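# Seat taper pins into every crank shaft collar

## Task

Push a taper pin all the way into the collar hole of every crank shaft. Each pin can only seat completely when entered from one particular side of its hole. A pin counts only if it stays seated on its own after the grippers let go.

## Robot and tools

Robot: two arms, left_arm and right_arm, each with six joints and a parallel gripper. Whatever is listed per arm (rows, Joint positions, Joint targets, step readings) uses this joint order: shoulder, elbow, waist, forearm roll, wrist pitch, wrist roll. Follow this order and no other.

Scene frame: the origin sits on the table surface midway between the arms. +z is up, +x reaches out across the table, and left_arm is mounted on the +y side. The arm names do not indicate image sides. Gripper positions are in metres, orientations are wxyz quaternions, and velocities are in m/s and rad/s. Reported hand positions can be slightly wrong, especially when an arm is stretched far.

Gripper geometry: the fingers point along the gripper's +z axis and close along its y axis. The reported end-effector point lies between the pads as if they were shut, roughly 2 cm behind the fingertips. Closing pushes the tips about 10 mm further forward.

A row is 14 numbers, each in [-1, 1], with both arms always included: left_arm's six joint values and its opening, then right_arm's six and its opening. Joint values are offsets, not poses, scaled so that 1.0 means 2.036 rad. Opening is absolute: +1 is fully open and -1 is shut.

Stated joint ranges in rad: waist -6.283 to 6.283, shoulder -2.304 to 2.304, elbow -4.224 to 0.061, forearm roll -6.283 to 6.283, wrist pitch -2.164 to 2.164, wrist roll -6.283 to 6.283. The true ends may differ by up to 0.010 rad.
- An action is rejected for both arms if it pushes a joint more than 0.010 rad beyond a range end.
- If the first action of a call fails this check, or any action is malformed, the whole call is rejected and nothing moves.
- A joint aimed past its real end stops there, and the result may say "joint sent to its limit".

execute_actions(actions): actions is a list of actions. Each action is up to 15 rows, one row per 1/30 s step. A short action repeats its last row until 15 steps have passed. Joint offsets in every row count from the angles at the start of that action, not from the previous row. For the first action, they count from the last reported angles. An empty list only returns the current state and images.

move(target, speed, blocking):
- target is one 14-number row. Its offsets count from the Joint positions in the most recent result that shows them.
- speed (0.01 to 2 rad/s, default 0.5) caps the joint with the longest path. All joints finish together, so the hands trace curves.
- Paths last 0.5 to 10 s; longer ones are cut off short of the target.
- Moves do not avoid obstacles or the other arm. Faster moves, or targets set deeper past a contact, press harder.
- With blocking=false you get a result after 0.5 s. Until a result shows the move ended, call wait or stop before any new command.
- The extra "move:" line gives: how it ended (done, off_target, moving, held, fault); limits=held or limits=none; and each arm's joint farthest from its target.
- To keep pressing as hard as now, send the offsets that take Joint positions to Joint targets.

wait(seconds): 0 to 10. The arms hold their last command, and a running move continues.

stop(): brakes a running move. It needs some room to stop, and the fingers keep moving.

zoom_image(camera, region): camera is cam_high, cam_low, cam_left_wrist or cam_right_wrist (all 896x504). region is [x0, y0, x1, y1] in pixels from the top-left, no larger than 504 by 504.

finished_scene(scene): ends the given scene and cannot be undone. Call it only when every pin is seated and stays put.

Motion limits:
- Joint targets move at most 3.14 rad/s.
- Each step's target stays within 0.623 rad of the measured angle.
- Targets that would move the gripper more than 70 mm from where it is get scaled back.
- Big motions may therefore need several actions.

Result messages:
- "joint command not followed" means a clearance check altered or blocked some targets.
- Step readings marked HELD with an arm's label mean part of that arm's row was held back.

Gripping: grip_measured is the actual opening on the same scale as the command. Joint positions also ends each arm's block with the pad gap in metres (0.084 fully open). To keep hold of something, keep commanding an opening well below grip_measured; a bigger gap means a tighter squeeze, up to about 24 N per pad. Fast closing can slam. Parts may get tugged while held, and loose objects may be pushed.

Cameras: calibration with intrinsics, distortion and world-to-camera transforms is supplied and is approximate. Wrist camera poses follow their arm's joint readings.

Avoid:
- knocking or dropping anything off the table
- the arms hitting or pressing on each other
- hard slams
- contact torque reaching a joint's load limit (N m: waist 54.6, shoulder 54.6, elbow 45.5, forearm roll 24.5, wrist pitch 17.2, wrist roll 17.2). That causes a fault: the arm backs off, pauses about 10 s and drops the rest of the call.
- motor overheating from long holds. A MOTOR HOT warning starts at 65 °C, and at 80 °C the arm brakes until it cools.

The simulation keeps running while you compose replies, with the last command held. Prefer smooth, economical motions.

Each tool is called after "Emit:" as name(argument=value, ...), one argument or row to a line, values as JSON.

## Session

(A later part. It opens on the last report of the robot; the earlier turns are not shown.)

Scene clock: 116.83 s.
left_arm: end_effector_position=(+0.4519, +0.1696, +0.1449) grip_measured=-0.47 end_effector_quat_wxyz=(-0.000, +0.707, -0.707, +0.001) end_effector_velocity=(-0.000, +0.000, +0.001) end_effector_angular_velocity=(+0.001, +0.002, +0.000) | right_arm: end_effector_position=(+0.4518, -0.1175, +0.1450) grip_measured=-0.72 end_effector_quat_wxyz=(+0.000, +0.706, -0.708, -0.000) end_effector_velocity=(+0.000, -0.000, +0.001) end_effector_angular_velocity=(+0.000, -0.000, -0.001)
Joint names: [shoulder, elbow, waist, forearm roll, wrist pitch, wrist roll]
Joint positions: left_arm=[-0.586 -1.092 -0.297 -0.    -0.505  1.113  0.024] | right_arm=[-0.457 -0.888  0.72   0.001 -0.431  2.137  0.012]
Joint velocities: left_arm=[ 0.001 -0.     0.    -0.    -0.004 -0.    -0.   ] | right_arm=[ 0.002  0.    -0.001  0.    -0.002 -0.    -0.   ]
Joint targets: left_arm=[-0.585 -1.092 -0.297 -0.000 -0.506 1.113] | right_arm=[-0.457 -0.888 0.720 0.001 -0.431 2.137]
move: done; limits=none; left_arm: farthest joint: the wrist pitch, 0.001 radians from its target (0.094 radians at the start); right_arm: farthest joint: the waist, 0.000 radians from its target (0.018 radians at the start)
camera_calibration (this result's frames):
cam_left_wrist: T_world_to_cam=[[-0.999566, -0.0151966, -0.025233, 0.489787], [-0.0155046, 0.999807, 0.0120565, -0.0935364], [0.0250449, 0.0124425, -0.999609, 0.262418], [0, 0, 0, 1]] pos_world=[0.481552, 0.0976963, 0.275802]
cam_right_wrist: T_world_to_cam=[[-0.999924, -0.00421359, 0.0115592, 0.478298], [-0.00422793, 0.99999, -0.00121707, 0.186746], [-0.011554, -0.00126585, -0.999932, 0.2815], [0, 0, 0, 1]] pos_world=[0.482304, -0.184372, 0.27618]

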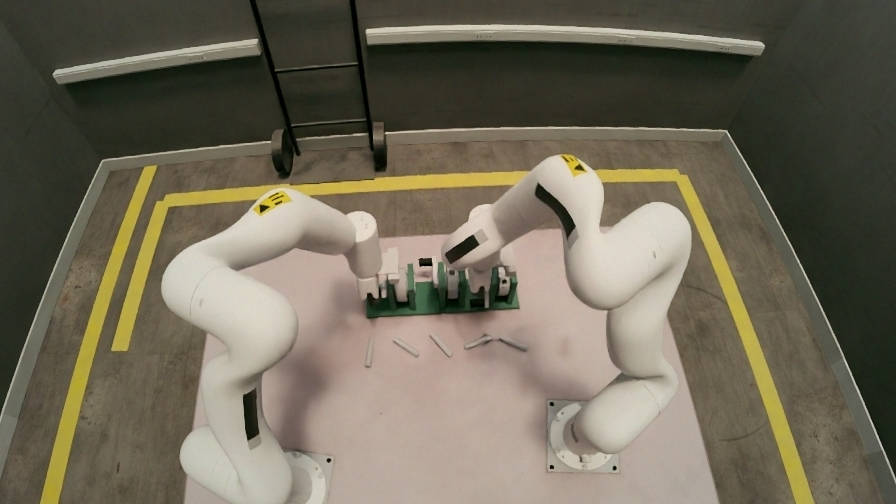

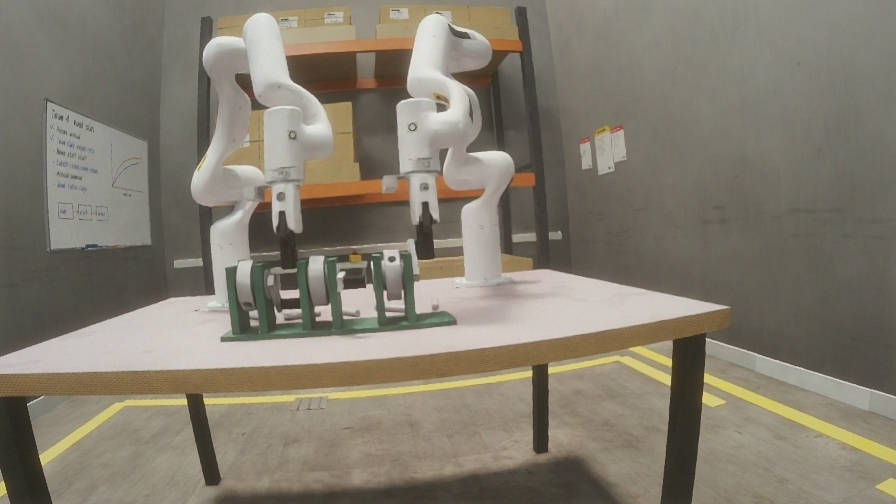

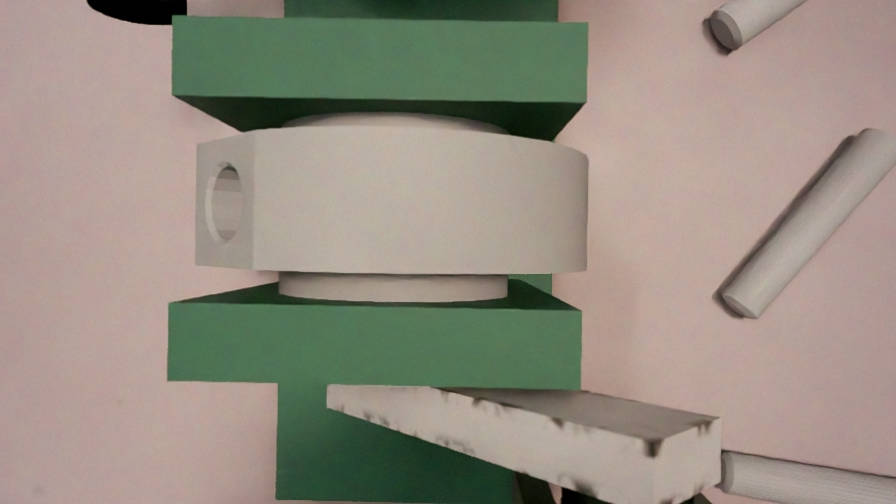

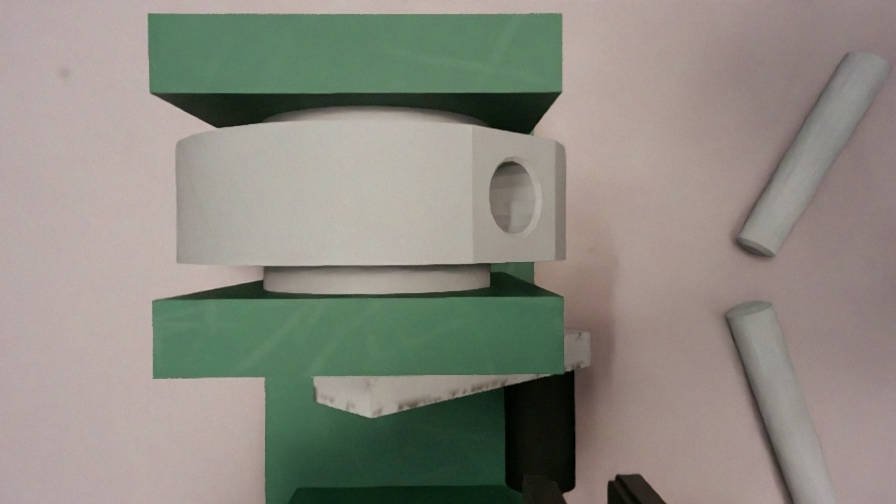

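Emit:
move(
  target=[-0.0285,-0.0818,0.0196,0,-0.054,0.0196,-0.7,-0.0,-0.05,0,0,-0.05,0,-1],
  speed=0.1,
)

Emit:
move(
  target=[-0.07,-0.085,0.0165,0,-0.015,0.0165,-0.7,0,0,0,0,0,0,-1],
  speed=0.1,
)

Emit:
move(
  target=[-0.049,-0.0277,0.0044,0,0.0214,0.0044,-0.7,0,0,0,0,0,0,-1],
  speed=0.08,
)

Scene clock: 136.43 s.
left_arm: end_effector_position=(+0.5056, +0.1696, +0.1702) grip_measured=-0.47 end_effector_quat_wxyz=(+0.000, +0.707, -0.707, +0.000) end_effector_velocity=(+0.001, +0.001, +0.000) end_effector_angular_velocity=(+0.000, -0.002, +0.000) | right_arm: end_effector_position=(+0.4782, -0.1008, +0.1785) grip_measured=-1.00 end_effector_quat_wxyz=(+0.000, +0.706, -0.708, -0.000) end_effector_velocity=(+0.000, +0.000, +0.000) end_effector_angular_velocity=(+0.001, -0.001, +0.001)
Joint names: [shoulder, elbow, waist, forearm roll, wrist pitch, wrist roll]
Joint positions: left_arm=[-0.644 -1.259 -0.257 -0.    -0.615  1.153  0.024] | right_arm=[-0.457 -0.99   0.72   0.001 -0.533  2.137  0.   ]
Joint velocities: left_arm=[-0.    -0.001  0.002  0.001  0.001  0.    -0.   ] | right_arm=[-0.    -0.     0.     0.     0.001 -0.     0.   ]
Joint targets: left_arm=[-0.644 -1.259 -0.257 -0.000 -0.615 1.153] | right_arm=[-0.457 -0.990 0.720 0.001 -0.533 2.137]
move: done; limits=none; left_arm: farthest joint: the shoulder, 0.001 radians from its target (0.059 radians at the start); right_arm: farthest joint: the waist, 0.000 radians from its target (0.000 radians at the start)
camera_calibration (this result's frames):
cam_left_wrist: T_world_to_cam=[[-0.999595, -0.0150995, -0.0241017, 0.543915], [-0.0154027, 0.999804, 0.0124428, -0.0931663], [0.0239091, 0.012809, -0.999632, 0.286906], [0, 0, 0, 1]] pos_world=[0.535401, 0.0976859, 0.301069]
cam_right_wrist: T_world_to_cam=[[-0.999923, -0.00424797, 0.0116984, 0.504381], [-0.00426266, 0.99999, -0.00123097, 0.170186], [-0.0116931, -0.00128074, -0.999931, 0.31544], [0, 0, 0, 1]] pos_world=[0.508756, -0.167638, 0.309727]

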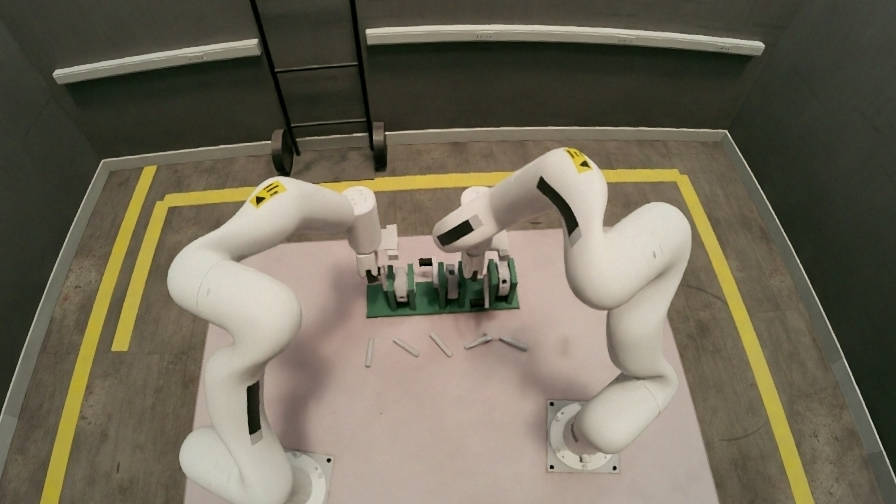

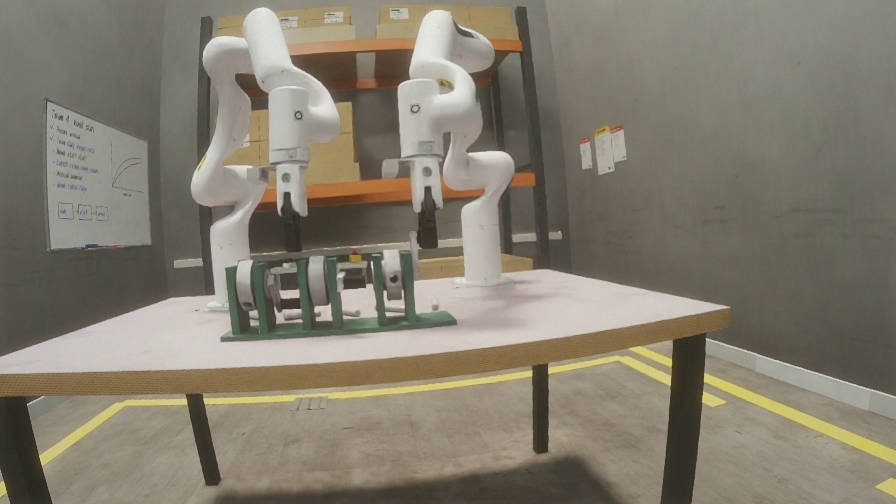

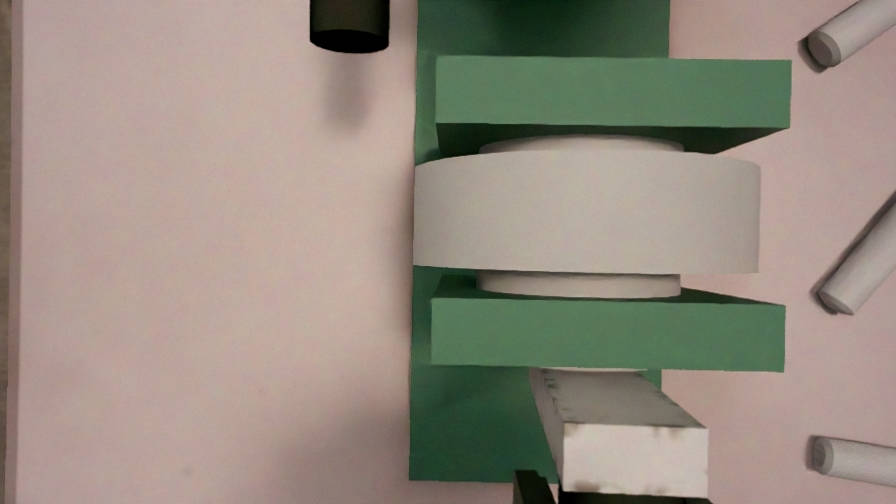

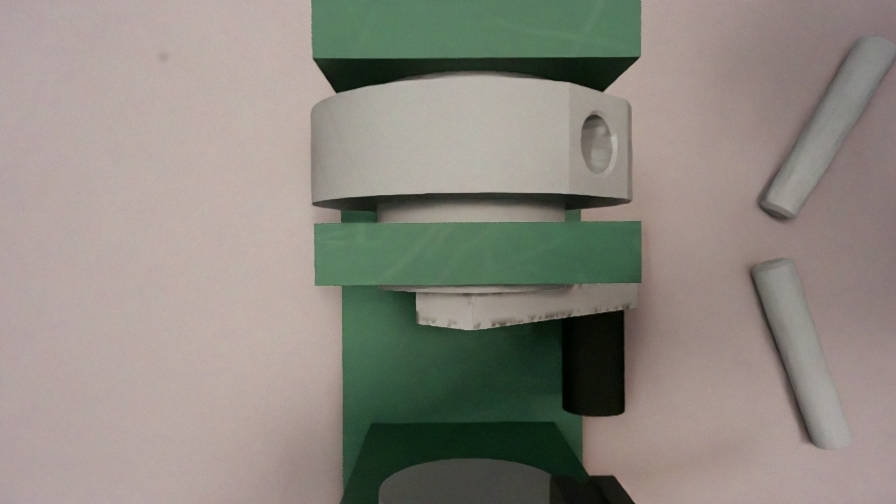

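Scene clock: 138.47 s.
left_arm: end_effector_position=(+0.5571, +0.1693, +0.1435) grip_measured=-0.47 end_effector_quat_wxyz=(+0.002, +0.707, -0.707, -0.003) end_effector_velocity=(+0.005, +0.001, +0.005) end_effector_angular_velocity=(-0.004, -0.013, +0.006) | right_arm: end_effector_position=(+0.4782, -0.1008, +0.1785) grip_measured=-1.00 end_effector_quat_wxyz=(+0.000, +0.706, -0.708, -0.000) end_effector_velocity=(+0.000, -0.001, +0.000) end_effector_angular_velocity=(+0.000, -0.001, -0.001)
Joint names: [shoulder, elbow, waist, forearm roll, wrist pitch, wrist roll]
Joint positions: left_arm=[-0.787 -1.429 -0.225 -0.002 -0.648  1.186  0.024] | right_arm=[-0.457 -0.99   0.72   0.001 -0.533  2.137  0.   ]
Joint velocities: left_arm=[ 0.004 -0.006  0.004  0.001  0.003 -0.003 -0.   ] | right_arm=[ 0.     0.    -0.001 -0.     0.001  0.     0.   ]
Joint targets: left_arm=[-0.786 -1.432 -0.223 -0.000 -0.645 1.186] | right_arm=[-0.457 -0.990 0.720 0.001 -0.533 2.137]
move: done; limits=none; left_arm: farthest joint: the elbow, 0.003 radians from its target (0.173 radians at the start); right_arm: farthest joint: the waist, 0.000 radians from its target (0.000 radians at the start)
camera_calibration (this result's frames):
cam_left_wrist: T_world_to_cam=[[-0.999738, -0.0145379, -0.0177064, 0.593812], [-0.0147928, 0.999788, 0.0143498, -0.092327], [0.017494, 0.014608, -0.99974, 0.262249], [0, 0, 0, 1]] pos_world=[0.587703, 0.0971092, 0.27402]
cam_right_wrist: T_world_to_cam=[[-0.999923, -0.00424785, 0.0116983, 0.504381], [-0.00426254, 0.99999, -0.00123092, 0.170186], [-0.011693, -0.00128069, -0.999931, 0.31544], [0, 0, 0, 1]] pos_world=[0.508756, -0.167638, 0.309727]

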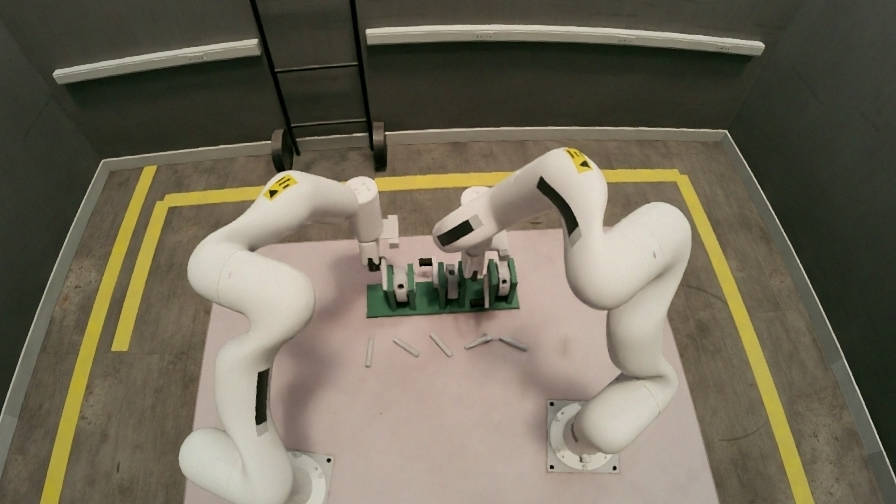

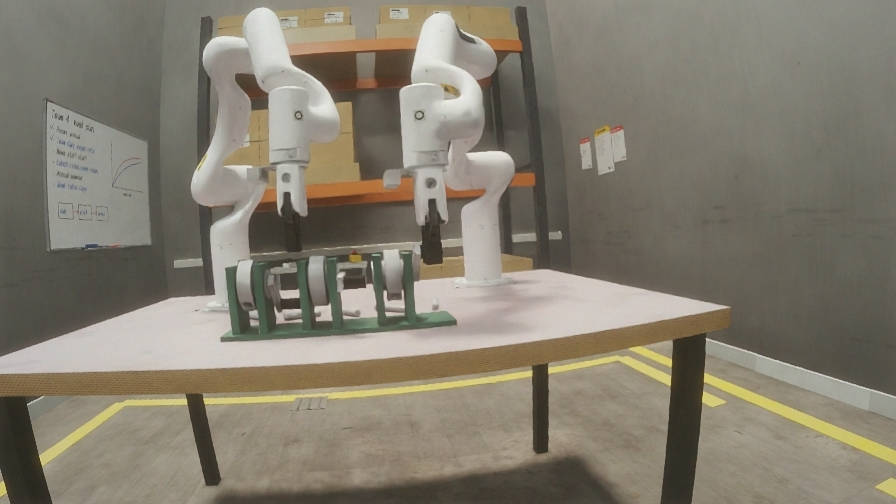

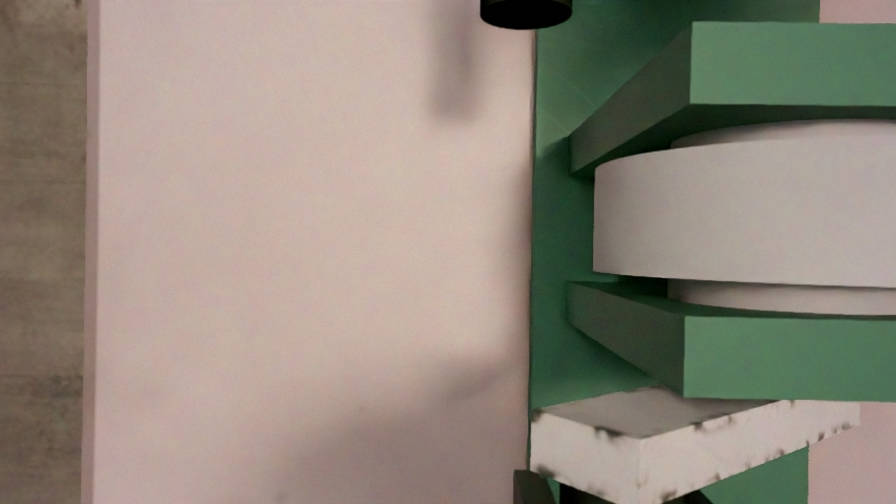

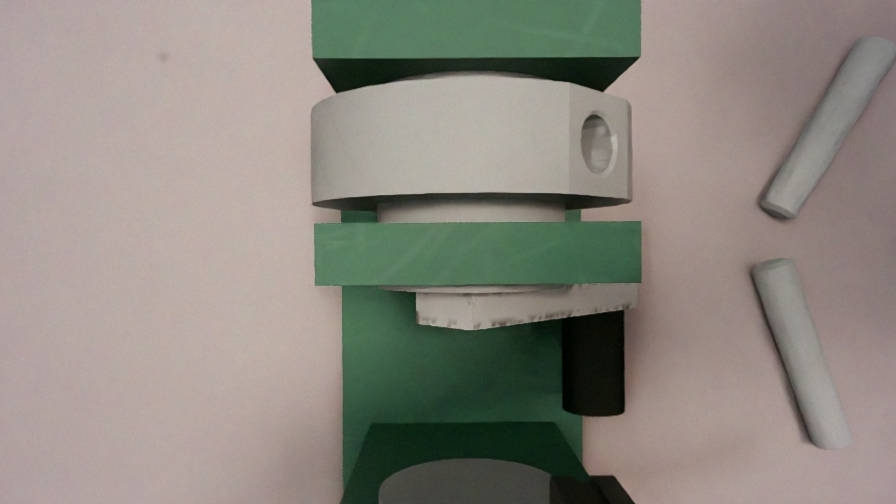

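Scene clock: 140.00 s.
left_arm: end_effector_position=(+0.5719, +0.1692, +0.0980) grip_measured=-0.47 end_effector_quat_wxyz=(+0.002, +0.707, -0.707, -0.004) end_effector_velocity=(+0.002, +0.000, +0.001) end_effector_angular_velocity=(-0.001, -0.005, -0.000) | right_arm: end_effector_position=(+0.4782, -0.1008, +0.1785) grip_measured=-1.00 end_effector_quat_wxyz=(+0.000, +0.706, -0.708, -0.000) end_effector_velocity=(+0.000, -0.000, +0.001) end_effector_angular_velocity=(+0.001, -0.001, -0.001)
Joint names: [shoulder, elbow, waist, forearm roll, wrist pitch, wrist roll]
Joint positions: left_arm=[-0.887 -1.485 -0.217 -0.002 -0.607  1.195  0.024] | right_arm=[-0.457 -0.99   0.72   0.001 -0.533  2.137  0.   ]
Joint velocities: left_arm=[ 0.001 -0.001  0.001  0.001  0.004  0.     0.   ] | right_arm=[ 0.002 -0.    -0.001 -0.    -0.001  0.     0.   ]
Joint targets: left_arm=[-0.887 -1.486 -0.216 -0.002 -0.605 1.195] | right_arm=[-0.457 -0.990 0.720 0.001 -0.533 2.137]
move: done; limits=none; left_arm: farthest joint: the wrist pitch, 0.003 radians from its target (0.044 radians at the start); right_arm: farthest joint: the waist, 0.000 radians from its target (0.000 radians at the start)
camera_calibration (this result's frames):
cam_left_wrist: T_world_to_cam=[[-0.999792, -0.0142455, -0.0145673, 0.607391], [-0.014469, 0.999777, 0.0153537, -0.0916244], [0.0143453, 0.0155613, -0.999776, 0.218171], [0, 0, 0, 1]] pos_world=[0.60281, 0.0968616, 0.228377]
cam_right_wrist: T_world_to_cam=[[-0.999923, -0.0042476, 0.0116985, 0.504381], [-0.00426228, 0.99999, -0.00123104, 0.170186], [-0.0116931, -0.00128081, -0.999931, 0.31544], [0, 0, 0, 1]] pos_world=[0.508756, -0.167638, 0.309727]

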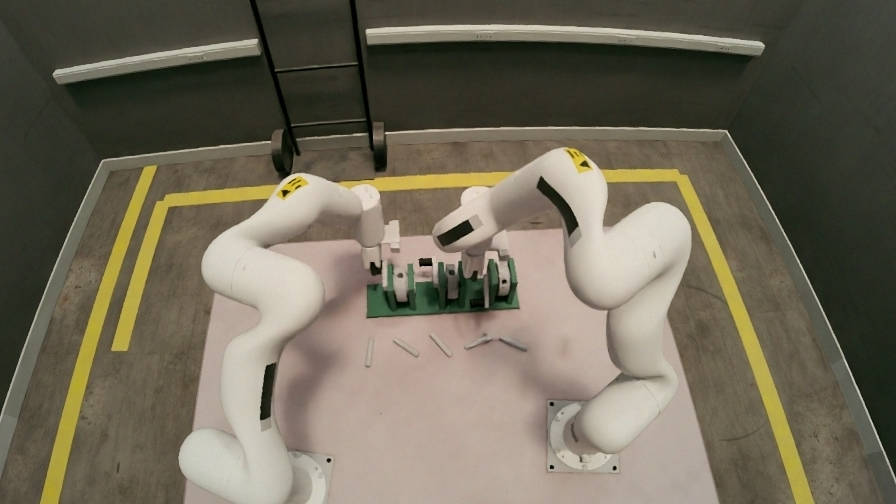

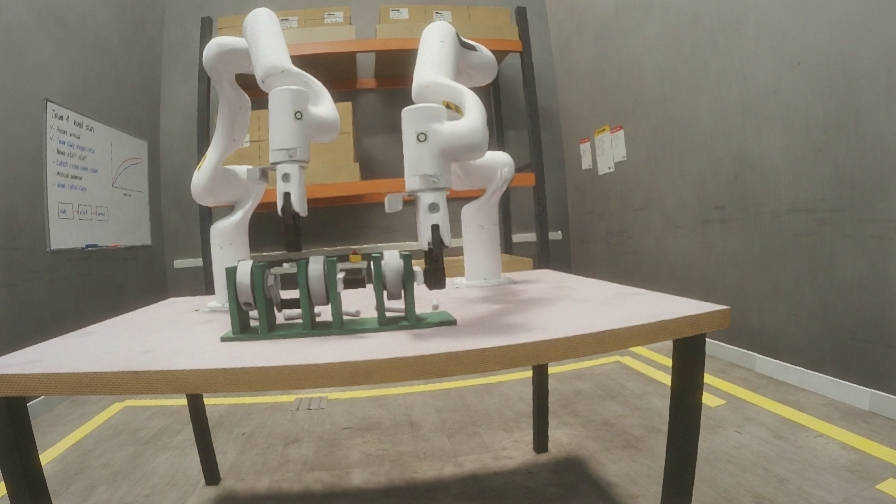

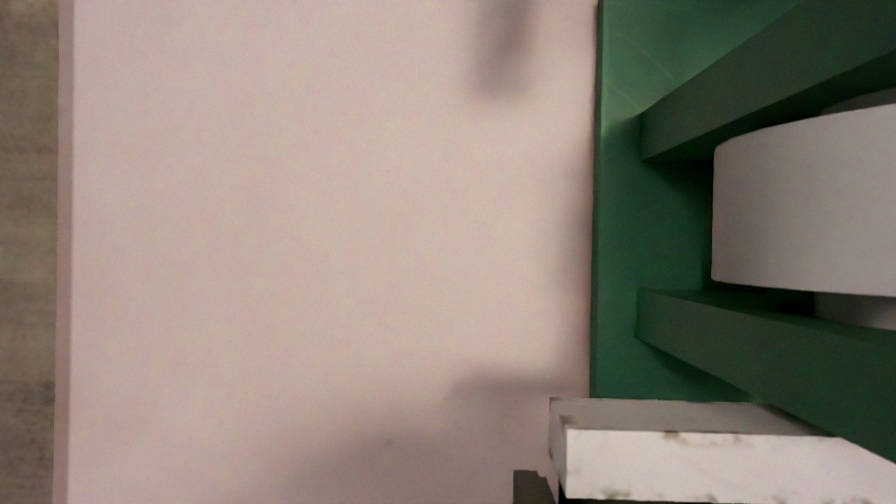

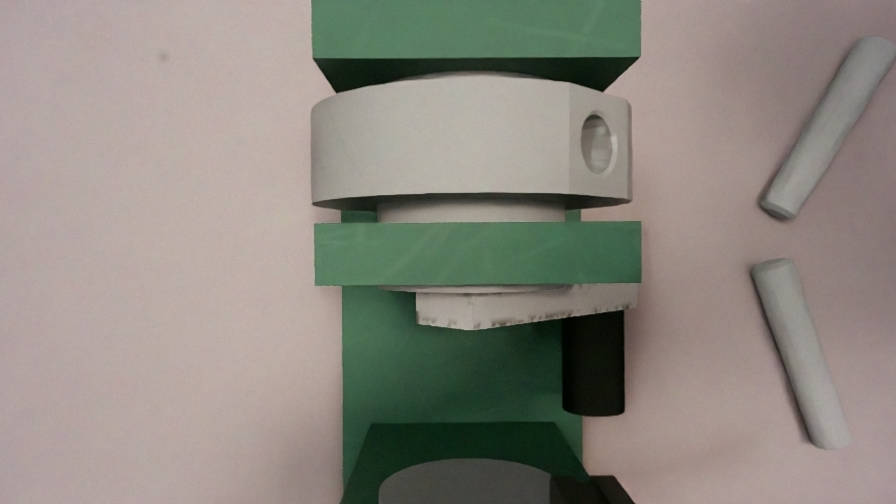

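Emit:
move(
  target=[0,0,0,0,0,0,0.2,0.0056,-0.0074,-0.1027,0,-0.013,-0.1027,-1],
  speed=0.3,
)

Scene clock: 162.03 s.
left_arm: end_effector_position=(+0.5719, +0.1692, +0.0980) grip_measured=+0.19 end_effector_quat_wxyz=(+0.002, +0.707, -0.707, -0.004) end_effector_velocity=(+0.001, +0.001, +0.001) end_effector_angular_velocity=(+0.000, -0.002, +0.000) | right_arm: end_effector_position=(+0.5293, -0.1962, +0.1897) grip_measured=-1.00 end_effector_quat_wxyz=(+0.000, +0.706, -0.708, -0.000) end_effector_velocity=(+0.001, -0.001, +0.001) end_effector_angular_velocity=(+0.000, -0.001, -0.002)
Joint names: [shoulder, elbow, waist, forearm roll, wrist pitch, wrist roll]
Joint positions: left_arm=[-0.887 -1.485 -0.217 -0.002 -0.607  1.195  0.052] | right_arm=[-0.446 -1.005  0.512  0.001 -0.559  1.928  0.   ]
Joint velocities: left_arm=[ 0.001 -0.     0.001  0.001  0.     0.     0.   ] | right_arm=[ 0.001 -0.    -0.002  0.    -0.    -0.     0.   ]
Joint targets: left_arm=[-0.887 -1.485 -0.217 -0.002 -0.607 1.195] | right_arm=[-0.446 -1.005 0.511 0.001 -0.559 1.928]
move: done; limits=none; left_arm: farthest joint: the waist, 0.000 radians from its target (0.001 radians at the start); right_arm: farthest joint: the waist, 0.001 radians from its target (0.209 radians at the start)
camera_calibration (this result's frames):
cam_left_wrist: T_world_to_cam=[[-0.999792, -0.0142471, -0.0145829, 0.607399], [-0.0144708, 0.999777, 0.0153486, -0.0916234], [0.014361, 0.0155565, -0.999776, 0.218167], [0, 0, 0, 1]] pos_world=[0.602814, 0.0968628, 0.228382]
cam_right_wrist: T_world_to_cam=[[-0.99992, -0.004568, 0.0117716, 0.554904], [-0.00458138, 0.999989, -0.00111026, 0.265927], [-0.0117664, -0.0011641, -0.99993, 0.327123], [0, 0, 0, 1]] pos_world=[0.559927, -0.263008, 0.320863]

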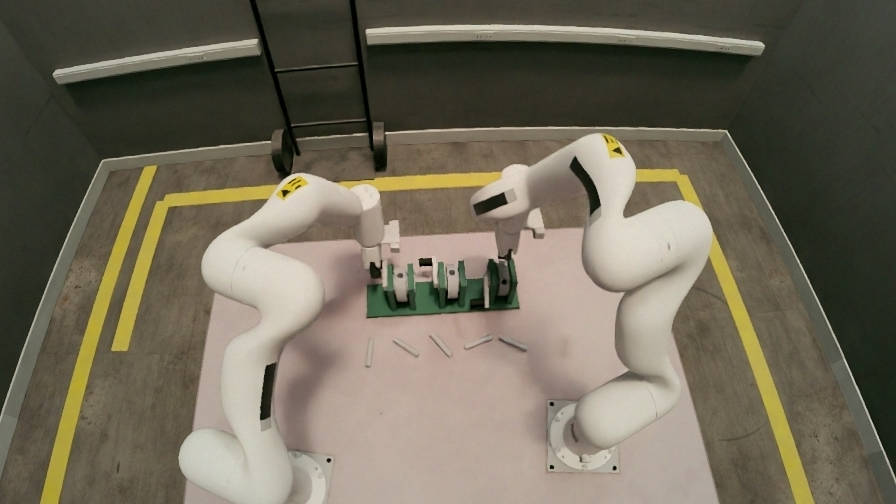

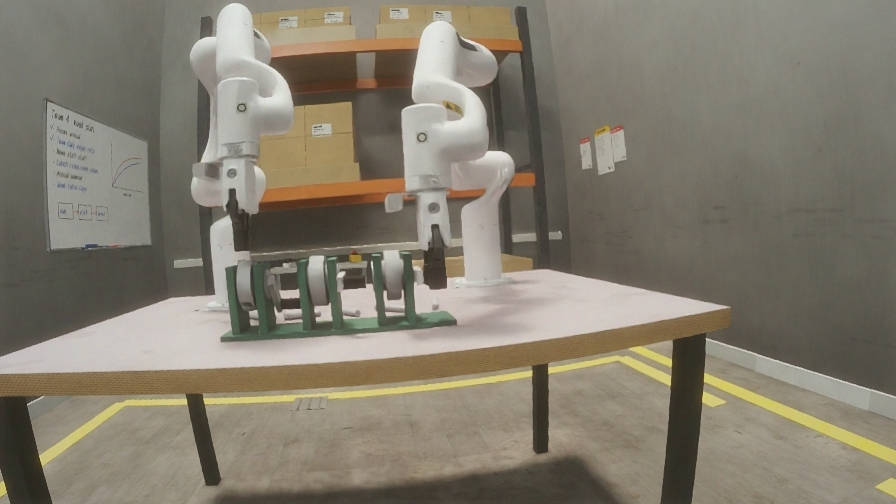

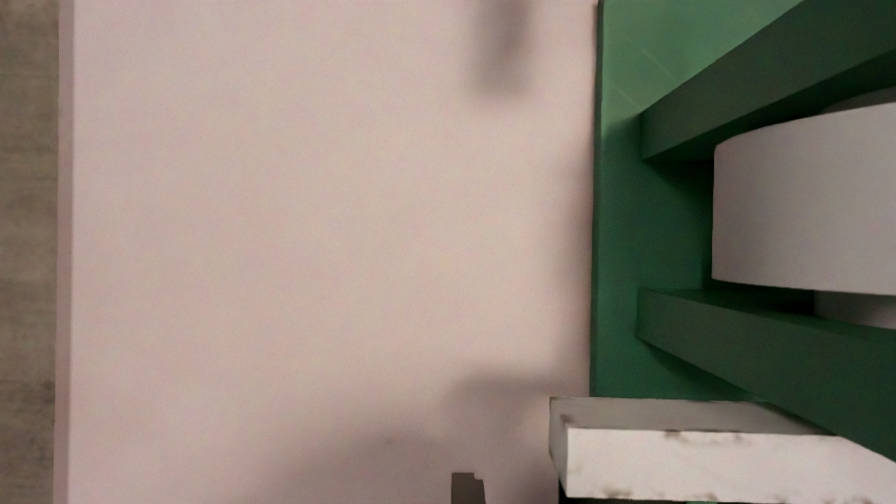

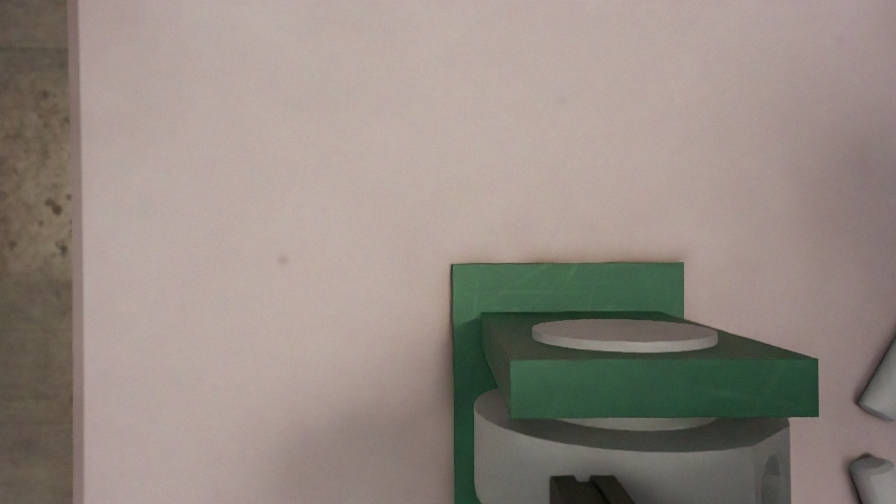

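Emit:
move(
  target=[0.067,-0.001,0,0,-0.064,0,0.2,-0.0248,0.0048,0,0,0.0296,0,-1],
  speed=0.12,
)

Emit:
move(
  target=[0,0,0,0,0,0,0.2,0.040,0.0612,0.0157,0,0.021,0.0157,-1],
  speed=0.08,
)

Scene clock: 176.60 s.
left_arm: end_effector_position=(+0.5709, +0.1695, +0.1893) grip_measured=+0.19 end_effector_quat_wxyz=(+0.001, +0.707, -0.707, -0.001) end_effector_velocity=(-0.000, -0.001, -0.001) end_effector_angular_velocity=(+0.000, +0.001, -0.001) | right_arm: end_effector_position=(+0.5310, -0.1958, +0.1613) grip_measured=-1.00 end_effector_quat_wxyz=(-0.002, +0.706, -0.708, +0.001) end_effector_velocity=(-0.002, +0.000, -0.002) end_effector_angular_velocity=(-0.001, +0.004, +0.001)
Joint names: [shoulder, elbow, waist, forearm roll, wrist pitch, wrist roll]
Joint positions: left_arm=[-0.751 -1.487 -0.217 -0.002 -0.737  1.195  0.052] | right_arm=[-0.495 -0.997  0.511  0.    -0.497  1.928  0.   ]
Joint velocities: left_arm=[-0.001 -0.    -0.001 -0.    -0.    -0.     0.   ] | right_arm=[-0.002  0.002  0.001  0.001  0.001 -0.     0.   ]
Joint targets: left_arm=[-0.751 -1.487 -0.217 -0.002 -0.737 1.195] | right_arm=[-0.497 -0.995 0.512 0.001 -0.499 1.928]
move: done; limits=none; left_arm: farthest joint: the shoulder, 0.001 radians from its target (0.137 radians at the start); right_arm: farthest joint: the elbow, 0.002 radians from its target (0.010 radians at the start)
camera_calibration (this result's frames):
cam_left_wrist: T_world_to_cam=[[-0.999668, -0.0141399, -0.0215404, 0.60903], [-0.0144059, 0.999821, 0.0122424, -0.0928063], [0.0213635, 0.0125487, -0.999693, 0.305884], [0, 0, 0, 1]] pos_world=[0.600956, 0.097563, 0.320045]
cam_right_wrist: T_world_to_cam=[[-0.999965, -0.00447877, 0.00712664, 0.5577], [-0.00447584, 0.99999, 0.000426964, 0.265195], [-0.00712848, 0.000395051, -0.999975, 0.296613], [0, 0, 0, 1]] pos_world=[0.560982, -0.262811, 0.292518]

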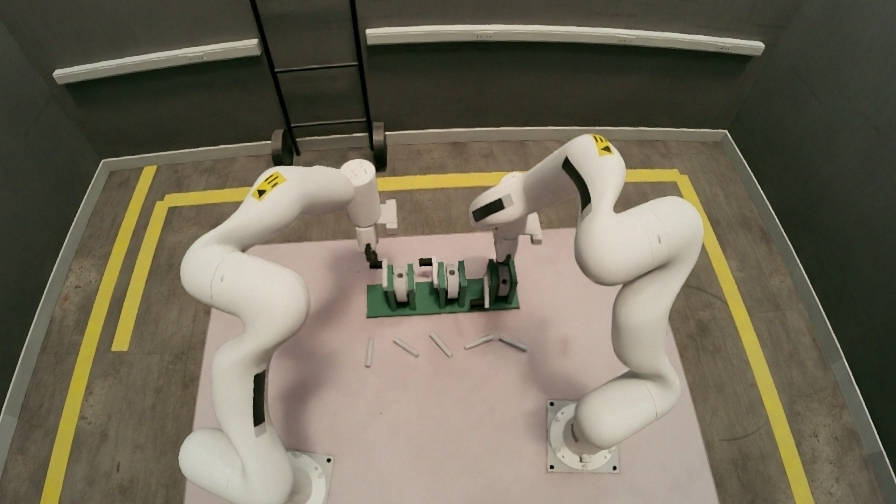

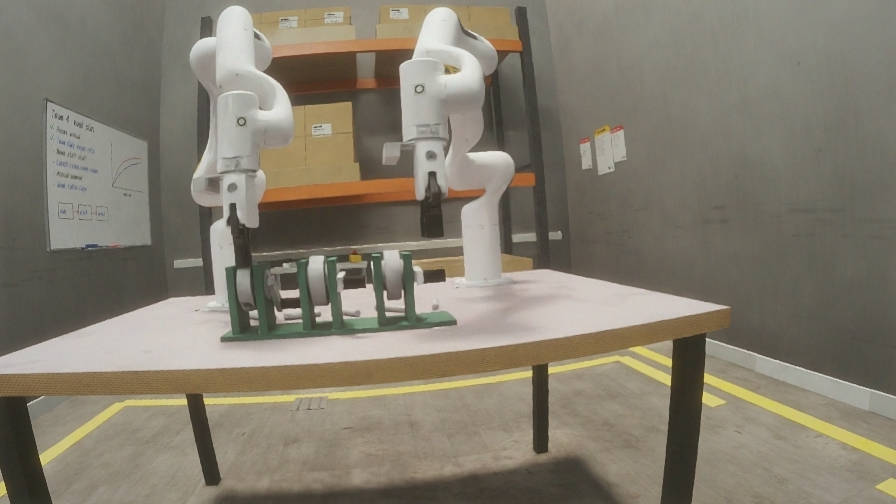

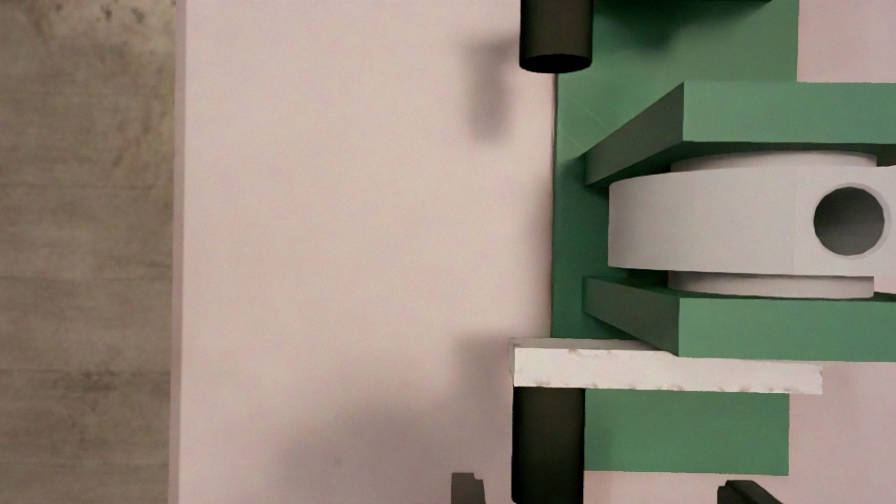

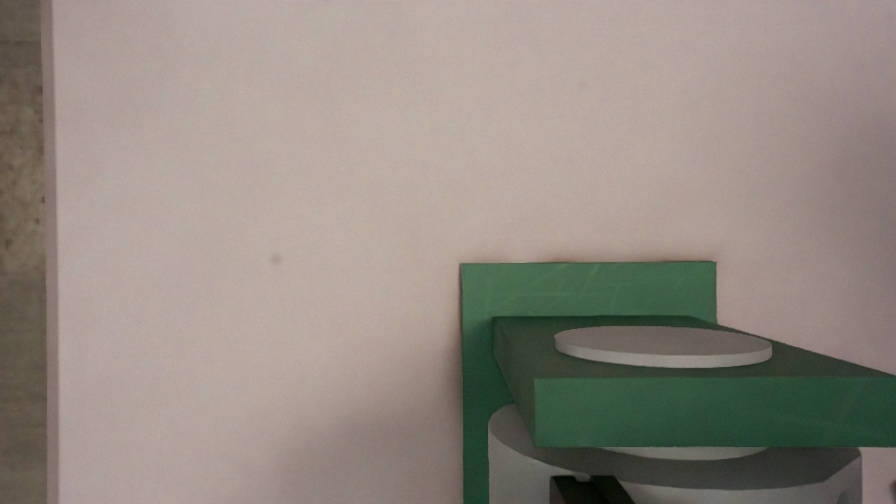

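Scene clock: 178.47 s.
left_arm: end_effector_position=(+0.5709, +0.1695, +0.1893) grip_measured=+0.19 end_effector_quat_wxyz=(+0.001, +0.707, -0.707, -0.001) end_effector_velocity=(-0.000, +0.000, +0.000) end_effector_angular_velocity=(-0.000, +0.000, +0.000) | right_arm: end_effector_position=(+0.4920, -0.1935, +0.1675) grip_measured=-1.00 end_effector_quat_wxyz=(-0.009, +0.706, -0.708, +0.004) end_effector_velocity=(-0.000, -0.000, +0.000) end_effector_angular_velocity=(-0.001, +0.002, +0.000)
Joint names: [shoulder, elbow, waist, forearm roll, wrist pitch, wrist roll]
Joint positions: left_arm=[-0.751 -1.487 -0.217 -0.002 -0.737  1.195  0.052] | right_arm=[-0.407 -0.881  0.543  0.001 -0.454  1.96   0.   ]
Joint velocities: left_arm=[ 0.    -0.     0.    -0.    -0.001  0.    -0.   ] | right_arm=[ 0.    -0.001 -0.001 -0.    -0.003 -0.001  0.   ]
Joint targets: left_arm=[-0.751 -1.487 -0.217 -0.002 -0.737 1.195] | right_arm=[-0.414 -0.873 0.543 0.000 -0.455 1.960]
move: done; limits=none; left_arm: farthest joint: the waist, 0.000 radians from its target (0.000 radians at the start); right_arm: farthest joint: the elbow, 0.009 radians from its target (0.125 radians at the start)
camera_calibration (this result's frames):
cam_left_wrist: T_world_to_cam=[[-0.999668, -0.01414, -0.0215404, 0.60903], [-0.014406, 0.999821, 0.0122425, -0.0928063], [0.0213635, 0.0125487, -0.999693, 0.305884], [0, 0, 0, 1]] pos_world=[0.600956, 0.097563, 0.320045]
cam_right_wrist: T_world_to_cam=[[-0.999961, -0.00448169, -0.00766062, 0.521178], [-0.00453223, 0.999968, 0.00659381, 0.261714], [0.00763083, 0.00662827, -0.999949, 0.296437], [0, 0, 0, 1]] pos_world=[0.520082, -0.261335, 0.298688]

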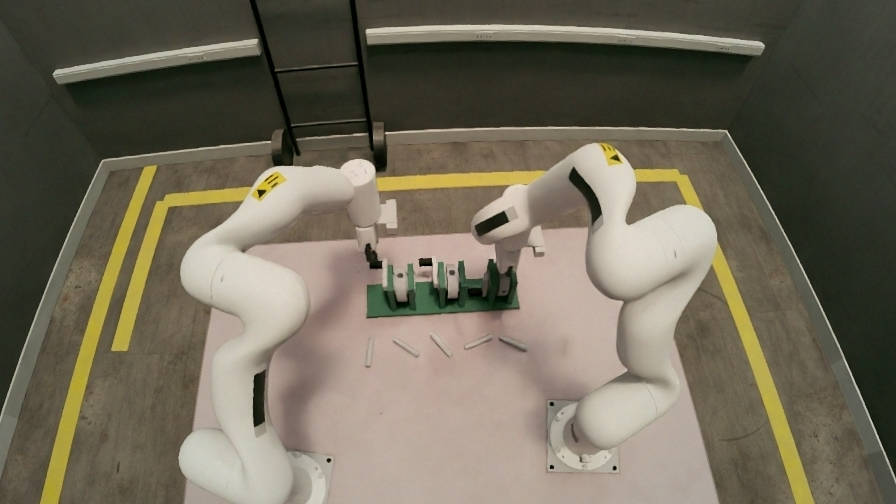

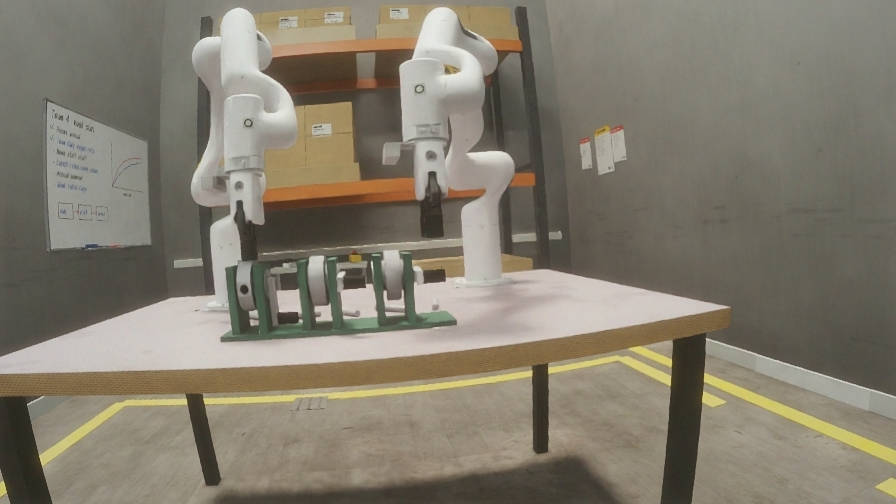

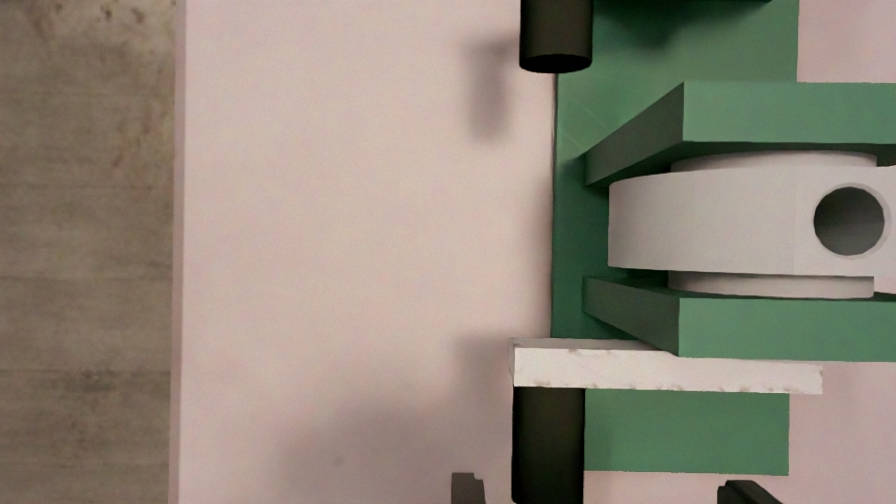

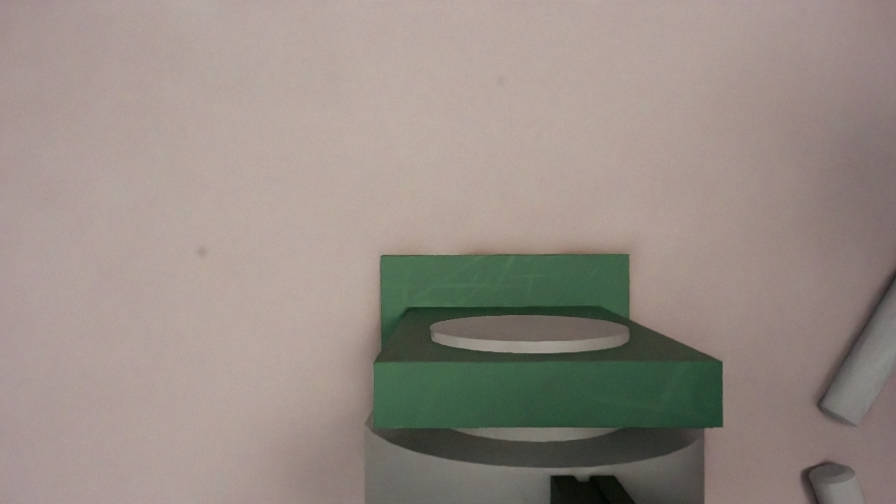

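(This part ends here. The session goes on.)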